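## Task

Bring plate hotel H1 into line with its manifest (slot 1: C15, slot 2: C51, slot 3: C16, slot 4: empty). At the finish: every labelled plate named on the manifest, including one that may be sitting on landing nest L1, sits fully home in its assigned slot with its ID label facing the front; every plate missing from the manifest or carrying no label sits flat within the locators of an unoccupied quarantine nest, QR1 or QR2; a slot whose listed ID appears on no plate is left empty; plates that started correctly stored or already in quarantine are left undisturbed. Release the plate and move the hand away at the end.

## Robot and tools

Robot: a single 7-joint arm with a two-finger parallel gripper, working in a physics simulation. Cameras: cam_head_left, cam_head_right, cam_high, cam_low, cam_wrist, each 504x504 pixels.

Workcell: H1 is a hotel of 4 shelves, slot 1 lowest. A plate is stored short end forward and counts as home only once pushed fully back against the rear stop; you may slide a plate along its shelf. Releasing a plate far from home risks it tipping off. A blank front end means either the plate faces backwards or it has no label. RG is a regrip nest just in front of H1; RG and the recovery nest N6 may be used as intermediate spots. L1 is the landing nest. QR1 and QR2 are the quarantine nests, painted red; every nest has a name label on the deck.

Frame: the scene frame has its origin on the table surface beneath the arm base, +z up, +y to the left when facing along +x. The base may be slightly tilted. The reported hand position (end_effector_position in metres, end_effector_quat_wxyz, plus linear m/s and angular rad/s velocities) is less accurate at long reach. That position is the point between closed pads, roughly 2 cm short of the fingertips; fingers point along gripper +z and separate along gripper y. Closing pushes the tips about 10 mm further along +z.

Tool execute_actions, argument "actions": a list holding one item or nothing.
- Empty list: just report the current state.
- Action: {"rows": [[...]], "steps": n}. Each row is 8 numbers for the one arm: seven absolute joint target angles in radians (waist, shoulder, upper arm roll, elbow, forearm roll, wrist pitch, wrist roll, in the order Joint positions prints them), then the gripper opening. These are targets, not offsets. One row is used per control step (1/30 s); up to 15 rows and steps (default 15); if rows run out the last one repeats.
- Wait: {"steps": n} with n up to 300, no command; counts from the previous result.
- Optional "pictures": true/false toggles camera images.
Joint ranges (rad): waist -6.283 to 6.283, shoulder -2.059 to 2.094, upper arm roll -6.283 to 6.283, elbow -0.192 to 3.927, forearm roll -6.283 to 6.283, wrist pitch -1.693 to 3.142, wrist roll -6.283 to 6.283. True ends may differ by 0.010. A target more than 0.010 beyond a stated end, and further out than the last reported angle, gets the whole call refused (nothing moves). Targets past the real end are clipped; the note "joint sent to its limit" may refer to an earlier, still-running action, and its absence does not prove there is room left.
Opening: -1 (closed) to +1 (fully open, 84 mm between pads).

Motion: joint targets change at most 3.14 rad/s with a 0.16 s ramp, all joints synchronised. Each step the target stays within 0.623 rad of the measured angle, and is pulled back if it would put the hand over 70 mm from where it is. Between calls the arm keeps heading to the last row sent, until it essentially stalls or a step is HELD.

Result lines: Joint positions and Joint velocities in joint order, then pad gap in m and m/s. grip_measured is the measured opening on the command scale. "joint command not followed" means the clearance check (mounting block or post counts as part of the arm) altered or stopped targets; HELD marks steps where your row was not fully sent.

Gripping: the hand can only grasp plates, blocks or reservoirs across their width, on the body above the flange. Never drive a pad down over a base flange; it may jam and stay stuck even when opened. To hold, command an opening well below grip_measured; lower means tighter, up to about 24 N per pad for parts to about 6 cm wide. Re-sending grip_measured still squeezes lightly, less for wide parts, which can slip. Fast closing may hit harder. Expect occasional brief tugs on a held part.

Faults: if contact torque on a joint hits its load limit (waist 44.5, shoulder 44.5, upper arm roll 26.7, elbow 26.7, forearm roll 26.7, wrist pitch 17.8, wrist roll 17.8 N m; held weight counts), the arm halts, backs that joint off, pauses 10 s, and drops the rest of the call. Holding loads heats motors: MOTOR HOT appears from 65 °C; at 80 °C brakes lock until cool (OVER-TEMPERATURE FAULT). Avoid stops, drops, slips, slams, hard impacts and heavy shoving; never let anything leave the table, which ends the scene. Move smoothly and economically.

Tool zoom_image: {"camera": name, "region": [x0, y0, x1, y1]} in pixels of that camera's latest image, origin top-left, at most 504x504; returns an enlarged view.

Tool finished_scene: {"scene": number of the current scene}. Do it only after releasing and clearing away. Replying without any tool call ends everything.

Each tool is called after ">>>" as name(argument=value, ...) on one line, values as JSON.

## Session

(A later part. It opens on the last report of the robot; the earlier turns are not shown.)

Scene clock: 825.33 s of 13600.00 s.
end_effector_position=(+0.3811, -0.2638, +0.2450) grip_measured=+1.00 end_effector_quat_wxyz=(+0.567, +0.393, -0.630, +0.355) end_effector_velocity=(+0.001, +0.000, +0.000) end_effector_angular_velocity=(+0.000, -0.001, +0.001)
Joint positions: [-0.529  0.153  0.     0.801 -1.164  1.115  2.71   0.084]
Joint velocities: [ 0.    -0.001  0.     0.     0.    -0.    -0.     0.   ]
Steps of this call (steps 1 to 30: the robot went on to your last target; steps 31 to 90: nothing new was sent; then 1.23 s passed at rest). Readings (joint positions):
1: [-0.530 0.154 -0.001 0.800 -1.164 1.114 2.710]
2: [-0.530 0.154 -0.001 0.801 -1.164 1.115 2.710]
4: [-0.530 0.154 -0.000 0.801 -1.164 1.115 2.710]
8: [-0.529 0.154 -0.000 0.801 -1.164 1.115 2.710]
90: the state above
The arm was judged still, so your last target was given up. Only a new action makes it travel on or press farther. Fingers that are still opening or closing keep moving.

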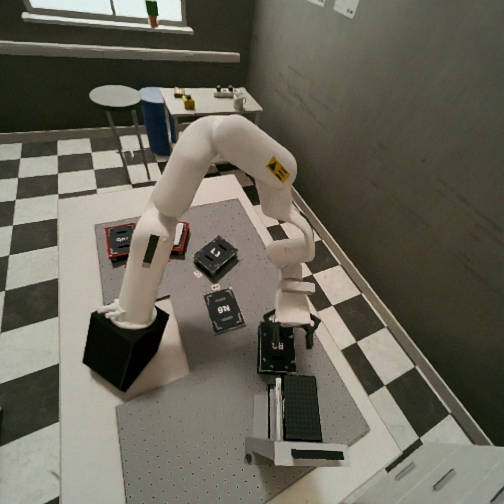

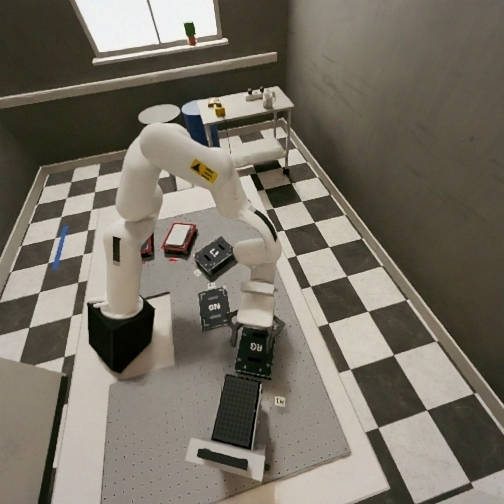

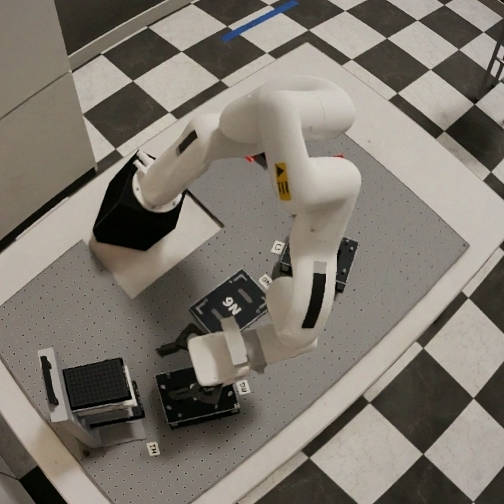

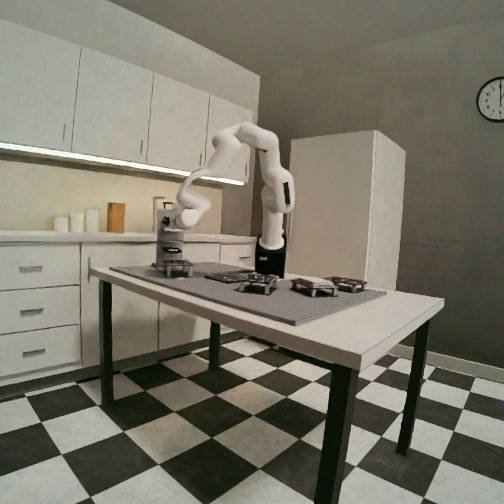

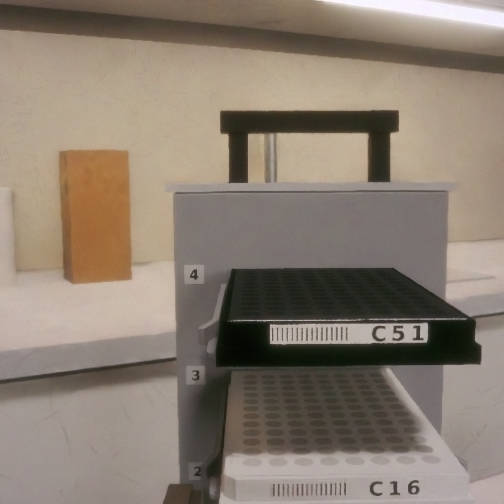

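>>> execute_actions(actions=[{"rows":[[-0.5558,0.1368,0,0.7917,-1.1776,1.1019,2.6948,1],[-0.5824,0.1201,0,0.7827,-1.1914,1.0891,2.6799,1],[-0.6089,0.1035,0,0.7738,-1.2051,1.0764,2.6651,1],[-0.6355,0.0869,0,0.7648,-1.2189,1.0637,2.6502,1],[-0.6621,0.0702,0,0.7558,-1.2327,1.0509,2.6353,1],[-0.6887,0.0536,0,0.7468,-1.2465,1.0382,2.6204,1],[-0.6887,0.0536,0,0.7468,-1.2465,1.0382,2.6204,1],[-0.6887,0.0536,0,0.7468,-1.2465,1.0382,2.6204,1],[-0.7140,0.0676,0,0.7486,-1.2700,1.0191,2.6281,1],[-0.7391,0.0824,0,0.7515,-1.2939,1.0007,2.6361,1],[-0.7641,0.0980,0,0.7556,-1.3181,0.9828,2.6446,1],[-0.7889,0.1145,0,0.7609,-1.3427,0.9655,2.6533,1],[-0.8135,0.1317,0,0.7673,-1.3678,0.9488,2.6625,1],[-0.8380,0.1498,0,0.7748,-1.3931,0.9327,2.6720,1],[-0.8550,0.1629,0,0.7808,-1.4111,0.9218,2.6789,1]],"steps":15}], pictures=false)

>>> execute_actions(actions=[{"rows":[[-0.8623,0.1687,0,0.7835,-1.4189,0.9172,2.6819,1],[-0.8623,0.1687,0,0.7835,-1.4189,0.9172,2.6819,1],[-0.8623,0.1687,0,0.7835,-1.4189,0.9172,2.6819,1],[-0.8623,0.1687,0,0.7835,-1.4189,0.9172,2.6819,1],[-0.8623,0.1687,0,0.7835,-1.4189,0.9172,2.6819,1],[-0.8623,0.1687,0,0.7835,-1.4189,0.9172,2.6819,1],[-0.8623,0.1687,0,0.7835,-1.4189,0.9172,2.6819,1],[-0.8623,0.1687,0,0.7835,-1.4189,0.9172,2.6819,1],[-0.8623,0.1687,0,0.7835,-1.4189,0.9172,2.6819,1],[-0.8600,0.1731,0,0.7848,-1.4195,0.9180,2.6859,1],[-0.8578,0.1774,0,0.7862,-1.4200,0.9188,2.6899,1],[-0.8555,0.1818,0,0.7875,-1.4206,0.9197,2.6939,1],[-0.8532,0.1862,0,0.7888,-1.4211,0.9205,2.6979,1],[-0.8510,0.1905,0,0.7902,-1.4217,0.9213,2.7019,1],[-0.8487,0.1949,0,0.7915,-1.4222,0.9221,2.7059,1]],"steps":15}], pictures=false)

>>> execute_actions(actions=[{"rows":[[-0.8487,0.1949,0,0.7915,-1.4222,0.9221,2.7059,1],[-0.8487,0.1949,0,0.7915,-1.4222,0.9221,2.7059,1],[-0.8487,0.1949,0,0.7915,-1.4222,0.9221,2.7059,1],[-0.8487,0.1949,0,0.7915,-1.4222,0.9221,2.7059,1],[-0.8487,0.1949,0,0.7915,-1.4222,0.9221,2.7059,1],[-0.8487,0.1949,0,0.7915,-1.4222,0.9221,2.7059,1],[-0.8487,0.1949,0,0.7915,-1.4222,0.9221,2.7059,0.9],[-0.8487,0.1949,0,0.7915,-1.4222,0.9221,2.7059,0.7],[-0.8487,0.1949,0,0.7915,-1.4222,0.9221,2.7059,0.3],[-0.8487,0.1949,0,0.7915,-1.4222,0.9221,2.7059,-0.4],[-0.8487,0.1949,0,0.7915,-1.4222,0.9221,2.7059,-1]],"steps":15}], pictures=false)

>>> execute_actions(actions=[{"rows":[[-0.8521,0.1884,0,0.7895,-1.4214,0.9209,2.6999,-1],[-0.8555,0.1818,0,0.7875,-1.4206,0.9197,2.6939,-1],[-0.8589,0.1753,0,0.7855,-1.4197,0.9184,2.6879,-1],[-0.8550,0.1629,0,0.7808,-1.4111,0.9218,2.6789,-1],[-0.8380,0.1498,0,0.7748,-1.3931,0.9327,2.6720,-1],[-0.8135,0.1317,0,0.7673,-1.3678,0.9488,2.6625,-1],[-0.7889,0.1145,0,0.7609,-1.3427,0.9655,2.6533,-1],[-0.7641,0.0980,0,0.7556,-1.3181,0.9828,2.6446,-1],[-0.7391,0.0824,0,0.7515,-1.2939,1.0007,2.6361,-1],[-0.7140,0.0676,0,0.7486,-1.2700,1.0191,2.6281,-1],[-0.6887,0.0536,0,0.7468,-1.2465,1.0382,2.6204,-1],[-0.6632,0.0404,0,0.7462,-1.2234,1.0578,2.6131,-1],[-0.6376,0.0281,0,0.7467,-1.2006,1.0781,2.6061,-1],[-0.6118,0.0165,0,0.7483,-1.1783,1.0989,2.5996,-1],[-0.5858,0.0058,0,0.7512,-1.1563,1.1203,2.5933,-1]],"steps":15}], pictures=false)

>>> execute_actions(actions=[{"rows":[[-0.5596,-0.0041,0,0.7551,-1.1347,1.1423,2.5875,-1],[-0.5333,-0.0132,0,0.7602,-1.1135,1.1649,2.5820,-1],[-0.5068,-0.0215,0,0.7665,-1.0926,1.1881,2.5769,-1],[-0.5068,-0.0215,0,0.7665,-1.0926,1.1881,2.5769,-1],[-0.5068,-0.0215,0,0.7665,-1.0926,1.1881,2.5769,-1],[-0.4965,0.0080,0,0.7761,-1.0935,1.1852,2.5995,-1],[-0.4861,0.0375,0,0.7857,-1.0944,1.1823,2.6221,-1],[-0.4758,0.0671,0,0.7954,-1.0954,1.1793,2.6446,-1],[-0.4654,0.0966,0,0.8050,-1.0963,1.1764,2.6672,-1],[-0.4551,0.1261,0,0.8146,-1.0972,1.1735,2.6898,-1],[-0.4455,0.1570,0,0.8285,-1.0972,1.1709,2.7091,-1],[-0.4360,0.1879,0,0.8424,-1.0971,1.1682,2.7284,-1],[-0.4264,0.2188,0,0.8563,-1.0971,1.1656,2.7477,-1],[-0.4169,0.2497,0,0.8702,-1.0970,1.1629,2.7670,-1],[-0.4073,0.2806,0,0.8841,-1.0970,1.1603,2.7863,-1]],"steps":15}], pictures=false)

>>> execute_actions(actions=[{"rows":[[-0.4073,0.2806,0,0.8841,-1.0970,1.1603,2.7863,-1],[-0.4073,0.2806,0,0.8841,-1.0970,1.1603,2.7863,-1],[-0.4073,0.2806,0,0.8841,-1.0970,1.1603,2.7863,-1],[-0.4305,0.2890,0,0.8788,-1.1193,1.1427,2.7937,-1],[-0.4536,0.2980,0,0.8745,-1.1418,1.1257,2.8010,-1],[-0.4767,0.3077,0,0.8713,-1.1645,1.1090,2.8086,-1],[-0.4997,0.3179,0,0.8691,-1.1875,1.0930,2.8161,-1],[-0.5228,0.3287,0,0.8680,-1.2108,1.0774,2.8238,-1],[-0.5458,0.3402,0,0.8678,-1.2341,1.0624,2.8315,-1],[-0.5687,0.3523,0,0.8687,-1.2578,1.0479,2.8393,-1],[-0.5916,0.3650,0,0.8706,-1.2817,1.0339,2.8472,-1],[-0.6144,0.3783,0,0.8736,-1.3058,1.0204,2.8551,-1],[-0.6373,0.3921,0,0.8775,-1.3301,1.0074,2.8631,-1],[-0.6601,0.4067,0,0.8827,-1.3547,0.9950,2.8712,-1],[-0.6828,0.4218,0,0.8887,-1.3794,0.9831,2.8794,-1]],"steps":15}], pictures=false)

>>> execute_actions(actions=[{"rows":[[-0.7055,0.4376,0,0.8958,-1.4045,0.9717,2.8877,-1],[-0.7214,0.4490,0,0.9015,-1.4221,0.9641,2.8935,-1],[-0.7214,0.4490,0,0.9015,-1.4221,0.9641,2.8935,-1],[-0.7214,0.4490,0,0.9015,-1.4221,0.9641,2.8935,-1],[-0.7214,0.4490,0,0.9015,-1.4221,0.9641,2.8935,-1],[-0.7214,0.4490,0,0.9015,-1.4221,0.9641,2.8935,-1],[-0.7214,0.4490,0,0.9015,-1.4221,0.9641,2.8935,-1],[-0.7214,0.4490,0,0.9015,-1.4221,0.9641,2.8935,-1],[-0.7214,0.4490,0,0.9015,-1.4221,0.9641,2.8935,-1],[-0.7195,0.4536,0,0.9040,-1.4218,0.9646,2.8961,-1],[-0.7176,0.4582,0,0.9065,-1.4216,0.9651,2.8987,-1],[-0.7157,0.4628,0,0.9091,-1.4213,0.9657,2.9013,-1],[-0.7137,0.4673,0,0.9116,-1.4210,0.9662,2.9039,-1],[-0.7118,0.4719,0,0.9141,-1.4208,0.9667,2.9065,-1],[-0.7099,0.4765,0,0.9166,-1.4205,0.9672,2.9091,-1]],"steps":15}], pictures=false)

>>> execute_actions(actions=[{"rows":[[-0.7099,0.4765,0,0.9166,-1.4205,0.9672,2.9091,-1],[-0.7099,0.4765,0,0.9166,-1.4205,0.9672,2.9091,-1],[-0.7099,0.4765,0,0.9166,-1.4205,0.9672,2.9091,-1],[-0.7099,0.4765,0,0.9166,-1.4205,0.9672,2.9091,-1],[-0.7124,0.4783,0,0.9175,-1.4233,0.9660,2.9100,-1],[-0.7149,0.4801,0,0.9184,-1.4261,0.9648,2.9109,-1],[-0.7174,0.4820,0,0.9194,-1.4288,0.9637,2.9119,-1],[-0.7199,0.4838,0,0.9203,-1.4316,0.9625,2.9128,-1],[-0.7224,0.4856,0,0.9212,-1.4344,0.9613,2.9137,-1]],"steps":15}], pictures=false)

>>> execute_actions(actions=[{"rows":[[-0.7212,0.4847,0,0.9208,-1.4331,0.9618,2.9133,-1],[-0.7212,0.4847,0,0.9208,-1.4331,0.9618,2.9133,0.5],[-0.7212,0.4847,0,0.9208,-1.4331,0.9618,2.9133,0.9],[-0.7212,0.4847,0,0.9208,-1.4331,0.9618,2.9133,1],[-0.7212,0.4847,0,0.9208,-1.4331,0.9618,2.9133,1],[-0.7212,0.4847,0,0.9208,-1.4331,0.9618,2.9133,1],[-0.7212,0.4847,0,0.9208,-1.4331,0.9618,2.9133,1],[-0.7212,0.4847,0,0.9208,-1.4331,0.9618,2.9133,1],[-0.7212,0.4847,0,0.9208,-1.4331,0.9618,2.9133,1],[-0.7212,0.4847,0,0.9208,-1.4331,0.9618,2.9133,1],[-0.7212,0.4847,0,0.9208,-1.4331,0.9618,2.9133,1],[-0.7241,0.4778,0,0.9170,-1.4335,0.9610,2.9094,1],[-0.7270,0.4710,0,0.9133,-1.4339,0.9603,2.9055,1],[-0.7298,0.4641,0,0.9095,-1.4343,0.9595,2.9016,1],[-0.7327,0.4572,0,0.9057,-1.4347,0.9587,2.8977,1]],"steps":15}], pictures=false)

>>> execute_actions(actions=[{"rows":[[-0.7327,0.4572,0,0.9057,-1.4347,0.9587,2.8977,1],[-0.7327,0.4572,0,0.9057,-1.4347,0.9587,2.8977,1],[-0.7327,0.4572,0,0.9057,-1.4347,0.9587,2.8977,1],[-0.7055,0.4376,0,0.8958,-1.4045,0.9717,2.8877,1],[-0.6828,0.4218,0,0.8887,-1.3794,0.9831,2.8794,1],[-0.6601,0.4067,0,0.8827,-1.3547,0.9950,2.8712,1],[-0.6373,0.3921,0,0.8775,-1.3301,1.0074,2.8631,1],[-0.6144,0.3783,0,0.8736,-1.3058,1.0204,2.8551,1],[-0.5916,0.3650,0,0.8706,-1.2817,1.0339,2.8472,1],[-0.5687,0.3523,0,0.8687,-1.2578,1.0479,2.8393,1],[-0.5388,0.3623,0,0.8853,-1.2358,1.0641,2.8413,1],[-0.5088,0.3722,0,0.9019,-1.2138,1.0802,2.8432,1],[-0.4789,0.3822,0,0.9185,-1.1919,1.0964,2.8452,1],[-0.4490,0.3922,0,0.9351,-1.1699,1.1126,2.8472,1],[-0.4190,0.4022,0,0.9517,-1.1479,1.1288,2.8492,1]],"steps":15}], pictures=false)

>>> execute_actions(actions=[{"rows":[[-0.3891,0.4121,0,0.9683,-1.1259,1.1449,2.8511,1],[-0.3592,0.4221,0,0.9850,-1.1039,1.1611,2.8531,1],[-0.3292,0.4321,0,1.0016,-1.0819,1.1773,2.8551,1],[-0.2993,0.4421,0,1.0182,-1.0600,1.1935,2.8571,1],[-0.2694,0.4520,0,1.0348,-1.0380,1.2096,2.8590,1],[-0.2394,0.4620,0,1.0514,-1.0160,1.2258,2.8610,1],[-0.2095,0.472,0,1.068,-0.994,1.242,2.863,1]],"steps":15}])

Scene clock: 906.17 s of 13600.00 s.
end_effector_position=(+0.3508, -0.3284, +0.2958) grip_measured=+1.00 end_effector_quat_wxyz=(+0.567, +0.394, -0.630, +0.355) end_effector_velocity=(-0.129, -0.244, +0.008) end_effector_angular_velocity=(-0.006, +0.023, -0.027)
Joint positions: [-0.769  0.106  0.001  0.76  -1.326  0.979  2.65   0.084]
Joint velocities: [-0.676  0.427 -0.01   0.122 -0.653 -0.452  0.208 -0.   ]
Steps of this call (steps 1 to 90: nothing new was sent; then 77.33 s passed at rest; steps 91 to 105: all 15 steps of this action). Readings (joint positions):
91: [-0.530 0.153 0.000 0.800 -1.164 1.114 2.709]
92: [-0.534 0.151 0.001 0.799 -1.167 1.112 2.707]
94: [-0.556 0.137 0.003 0.791 -1.179 1.100 2.694]
98: [-0.639 0.085 -0.001 0.764 -1.220 1.063 2.649]
105: the state above

Scene clock: 906.67 s of 13600.00 s.
end_effector_position=(+0.3334, -0.3620, +0.2921) grip_measured=+1.00 end_effector_quat_wxyz=(+0.567, +0.394, -0.630, +0.355) end_effector_velocity=(-0.004, -0.001, -0.046) end_effector_angular_velocity=(+0.006, +0.006, -0.005)
Joint positions: [-0.855  0.18   0.     0.787 -1.42   0.92   2.693  0.084]
Joint velocities: [ 0.055  0.118  0.     0.031 -0.016  0.018  0.102  0.   ]
Steps of this call (steps 1 to 15: all 15 steps of this action). Readings (joint positions):
1: [-0.791 0.121 0.001 0.765 -1.348 0.964 2.657]
2: [-0.812 0.135 -0.000 0.770 -1.368 0.951 2.664]
4: [-0.842 0.156 -0.003 0.777 -1.396 0.933 2.674]
8: [-0.859 0.167 0.000 0.782 -1.415 0.920 2.680]
15: the state above

Scene clock: 907.17 s of 13600.00 s.
end_effector_position=(+0.3329, -0.3623, +0.2870) grip_measured=+0.93 end_effector_quat_wxyz=(+0.567, +0.393, -0.631, +0.355) end_effector_velocity=(+0.000, +0.000, -0.000) end_effector_angular_velocity=(-0.000, -0.000, +0.000)
Joint positions: [-0.849  0.195 -0.     0.792 -1.422  0.922  2.706  0.082]
Joint velocities: [ 0.     0.     0.    -0.    -0.     0.     0.001  0.   ]
Steps of this call (steps 1 to 15: all 15 steps of this action). Readings (joint positions):
1: [-0.853 0.184 0.000 0.788 -1.421 0.920 2.697]
2: [-0.852 0.188 0.001 0.789 -1.421 0.921 2.699]
4: [-0.850 0.192 0.001 0.790 -1.422 0.921 2.703]
8: [-0.849 0.194 0.000 0.791 -1.422 0.922 2.705]
15: the state above

Scene clock: 907.67 s of 13600.00 s.
end_effector_position=(+0.3658, -0.2984, +0.2966) grip_measured=+0.93 end_effector_quat_wxyz=(+0.567, +0.394, -0.630, +0.356) end_effector_velocity=(+0.126, +0.257, +0.001) end_effector_angular_velocity=(-0.005, -0.001, +0.001)
Joint positions: [-0.685  0.054  0.001  0.75  -1.245  1.041  2.621  0.082]
Joint velocities: [ 0.738 -0.392 -0.003 -0.031  0.673  0.564 -0.217  0.   ]
Steps of this call (steps 1 to 15: all 15 steps of this action). Readings (joint positions):
1: [-0.849 0.195 -0.000 0.792 -1.422 0.922 2.706]
2: [-0.849 0.193 0.000 0.791 -1.422 0.922 2.704]
4: [-0.852 0.187 0.001 0.788 -1.421 0.920 2.698]
8: [-0.834 0.153 -0.003 0.776 -1.390 0.937 2.675]
15: the state above

Scene clock: 908.17 s of 13600.00 s.
end_effector_position=(+0.3944, -0.2377, +0.2345) grip_measured=+0.93 end_effector_quat_wxyz=(+0.568, +0.393, -0.631, +0.354) end_effector_velocity=(+0.007, +0.007, -0.300) end_effector_angular_velocity=(+0.009, +0.004, +0.012)
Joint positions: [-0.447  0.16  -0.001  0.83  -1.097  1.17   2.708  0.082]
Joint velocities: [ 0.293  0.872  0.009  0.372  0.003 -0.071  0.57   0.   ]
Steps of this call (steps 1 to 15: all 15 steps of this action). Readings (joint positions):
1: [-0.660 0.042 0.001 0.750 -1.223 1.061 2.614]
2: [-0.635 0.030 0.001 0.750 -1.201 1.081 2.607]
4: [-0.584 0.008 0.001 0.755 -1.157 1.122 2.595]
8: [-0.515 -0.003 0.002 0.772 -1.106 1.173 2.593]
15: the state above

Scene clock: 908.67 s of 13600.00 s.
end_effector_position=(+0.3589, -0.3105, +0.1942) grip_measured=+0.93 end_effector_quat_wxyz=(+0.568, +0.392, -0.630, +0.355) end_effector_velocity=(-0.124, -0.256, -0.007) end_effector_angular_velocity=(+0.014, +0.007, +0.009)
Joint positions: [-0.595  0.367 -0.002  0.873 -1.285  1.035  2.848  0.082]
Joint velocities: [-0.665  0.392  0.011  0.081 -0.703 -0.4    0.234  0.   ]
Steps of this call (steps 1 to 15: all 15 steps of this action). Readings (joint positions):
1: [-0.438 0.189 -0.000 0.843 -1.097 1.168 2.727]
2: [-0.429 0.217 0.000 0.855 -1.097 1.166 2.744]
4: [-0.416 0.256 0.002 0.870 -1.098 1.162 2.768]
8: [-0.448 0.291 0.003 0.875 -1.137 1.130 2.796]
15: the state above

Scene clock: 909.17 s of 13600.00 s.
end_effector_position=(+0.3348, -0.3598, +0.1895) grip_measured=+0.93 end_effector_quat_wxyz=(+0.567, +0.393, -0.630, +0.355) end_effector_velocity=(-0.006, -0.004, -0.040) end_effector_angular_velocity=(-0.002, +0.004, -0.009)
Joint positions: [-0.716  0.461 -0.001  0.909 -1.421  0.967  2.901  0.082]
Joint velocities: [ 0.041  0.124 -0.005  0.063  0.001  0.01   0.068 -0.   ]
Steps of this call (steps 1 to 15: all 15 steps of this action). Readings (joint positions):
1: [-0.617 0.381 -0.001 0.877 -1.308 1.021 2.856]
2: [-0.640 0.395 -0.001 0.881 -1.332 1.009 2.864]
4: [-0.681 0.422 -0.001 0.890 -1.376 0.987 2.878]
8: [-0.714 0.445 0.000 0.898 -1.414 0.967 2.891]
15: the state above

Scene clock: 909.67 s of 13600.00 s.
end_effector_position=(+0.3329, -0.3630, +0.1822) grip_measured=+0.94 end_effector_quat_wxyz=(+0.566, +0.395, -0.631, +0.354) end_effector_velocity=(+0.000, -0.001, -0.002) end_effector_angular_velocity=(+0.004, +0.001, +0.006)
Joint positions: [-0.721  0.484  0.003  0.921 -1.433  0.961  2.913  0.082]
Joint velocities: [-0.006  0.005  0.004  0.002 -0.011 -0.004  0.004 -0.   ]
Steps of this call (steps 1 to 15: all 15 steps of this action). Readings (joint positions):
1: [-0.714 0.465 -0.001 0.911 -1.421 0.967 2.903]
2: [-0.713 0.468 -0.001 0.913 -1.421 0.967 2.905]
4: [-0.711 0.473 0.000 0.915 -1.421 0.967 2.907]
8: [-0.713 0.478 0.000 0.918 -1.424 0.966 2.910]
15: the state above

Scene clock: 910.17 s of 13600.00 s.
end_effector_position=(+0.3311, -0.3646, +0.1865) grip_measured=+1.00 end_effector_quat_wxyz=(+0.568, +0.393, -0.630, +0.354) end_effector_velocity=(+0.011, +0.009, +0.038) end_effector_angular_velocity=(+0.021, -0.001, +0.024)
Joint positions: [-0.725  0.477 -0.001  0.916 -1.434  0.961  2.908  0.084]
Joint velocities: [-0.046 -0.139  0.02  -0.075 -0.007 -0.018 -0.077  0.   ]
Steps of this call (steps 1 to 15: all 15 steps of this action). Readings (joint positions):
1: [-0.721 0.484 0.003 0.921 -1.433 0.961 2.914]
2: [-0.721 0.484 0.003 0.921 -1.433 0.961 2.914]
4: [-0.720 0.484 0.002 0.921 -1.433 0.961 2.913]
8: [-0.721 0.485 -0.000 0.921 -1.434 0.962 2.913]
15: the state above

Scene clock: 910.67 s of 13600.00 s.
end_effector_position=(+0.3742, -0.2922, +0.1840) grip_measured=+1.00 end_effector_quat_wxyz=(+0.566, +0.394, -0.629, +0.359) end_effector_velocity=(+0.177, +0.248, -0.141) end_effector_angular_velocity=(-0.015, -0.010, +0.075)
Joint positions: [-0.534  0.374 -0.001  0.898 -1.237  1.067  2.848  0.084]
Joint velocities: [ 0.812  0.127  0.002  0.332  0.652  0.439 -0.021 -0.   ]
Steps of this call (steps 1 to 15: all 15 steps of this action). Readings (joint positions):
1: [-0.727 0.472 -0.001 0.913 -1.434 0.960 2.906]
2: [-0.729 0.467 -0.001 0.911 -1.434 0.960 2.903]
4: [-0.731 0.461 -0.000 0.908 -1.434 0.959 2.900]
8: [-0.691 0.430 -0.002 0.891 -1.388 0.980 2.882]
15: the state above

Scene clock: 911.17 s of 13600.00 s.
end_effector_position=(+0.4263, -0.1812, +0.1170) grip_measured=+1.00 end_effector_quat_wxyz=(+0.561, +0.405, -0.623, +0.365) end_effector_velocity=(-0.008, -0.020, +0.020) end_effector_angular_velocity=(-0.080, -0.022, -0.073)
Joint positions: [-0.214  0.471  0.     1.065 -0.998  1.239  2.863  0.084]
Joint velocities: [ 0.019  0.017 -0.069  0.029  0.045  0.045  0.004 -0.   ]
Steps of this call (steps 1 to 15: all 15 steps of this action). Readings (joint positions):
1: [-0.506 0.380 -0.000 0.910 -1.215 1.082 2.847]
2: [-0.478 0.387 -0.000 0.924 -1.193 1.097 2.848]
4: [-0.420 0.404 0.000 0.953 -1.150 1.128 2.850]
8: [-0.301 0.442 0.000 1.018 -1.062 1.192 2.857]
15: the state above

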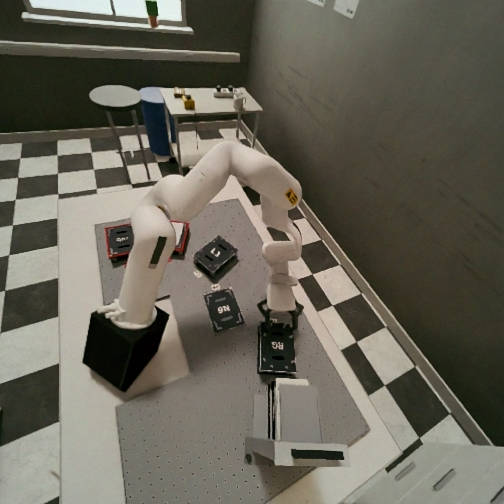

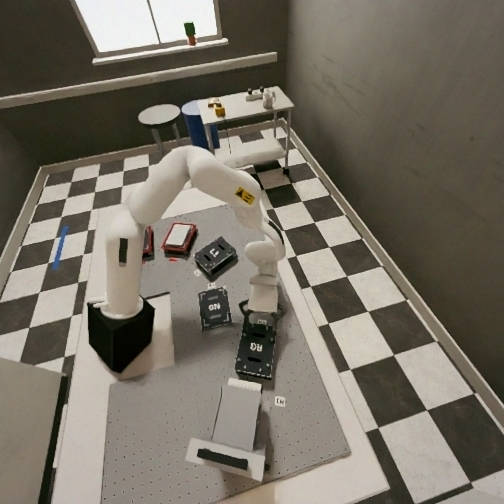

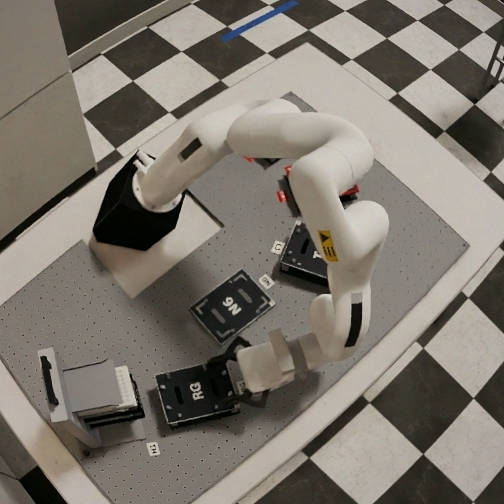

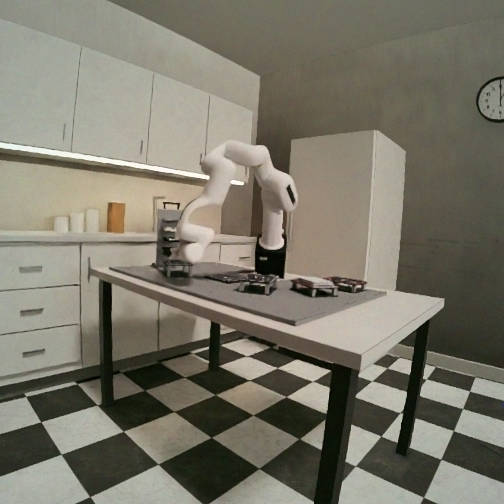

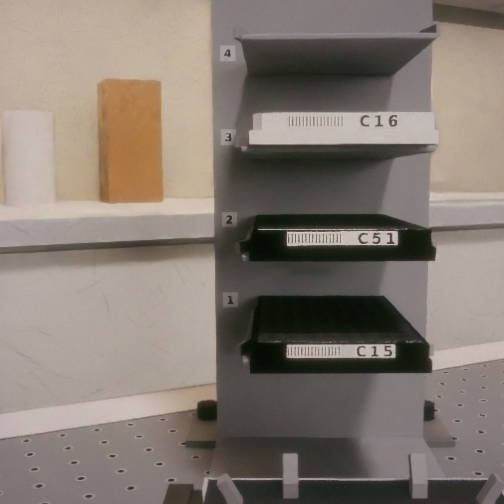

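>>> zoom_image(camera="cam_wrist", region=[230, 100, 450, 270])

>>> zoom_image(camera="cam_wrist", region=[230, 215, 450, 385])

Region (230, 100, 450, 270) of cam_wrist's 504x504 image, scaled by 2.291, with more detail than that image has; it fills the top 389 rows of this view, and the rest is white.

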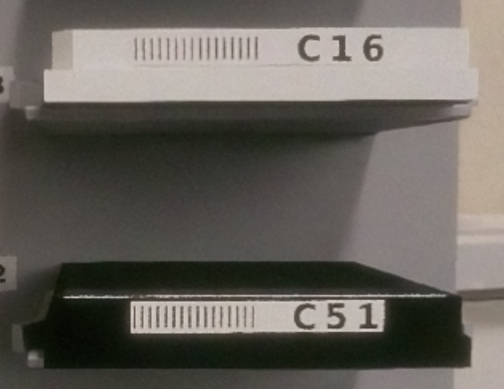

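Region (230, 215, 450, 385) of cam_wrist's 504x504 image, scaled by 2.291, with more detail than that image has; it fills the top 389 rows of this view, and the rest is white.

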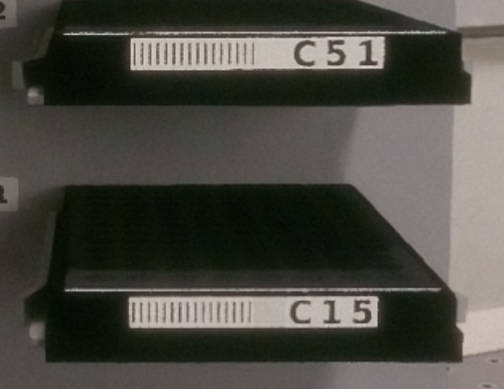

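>>> finished_scene(scene=2)

The scene is finished: the task was done.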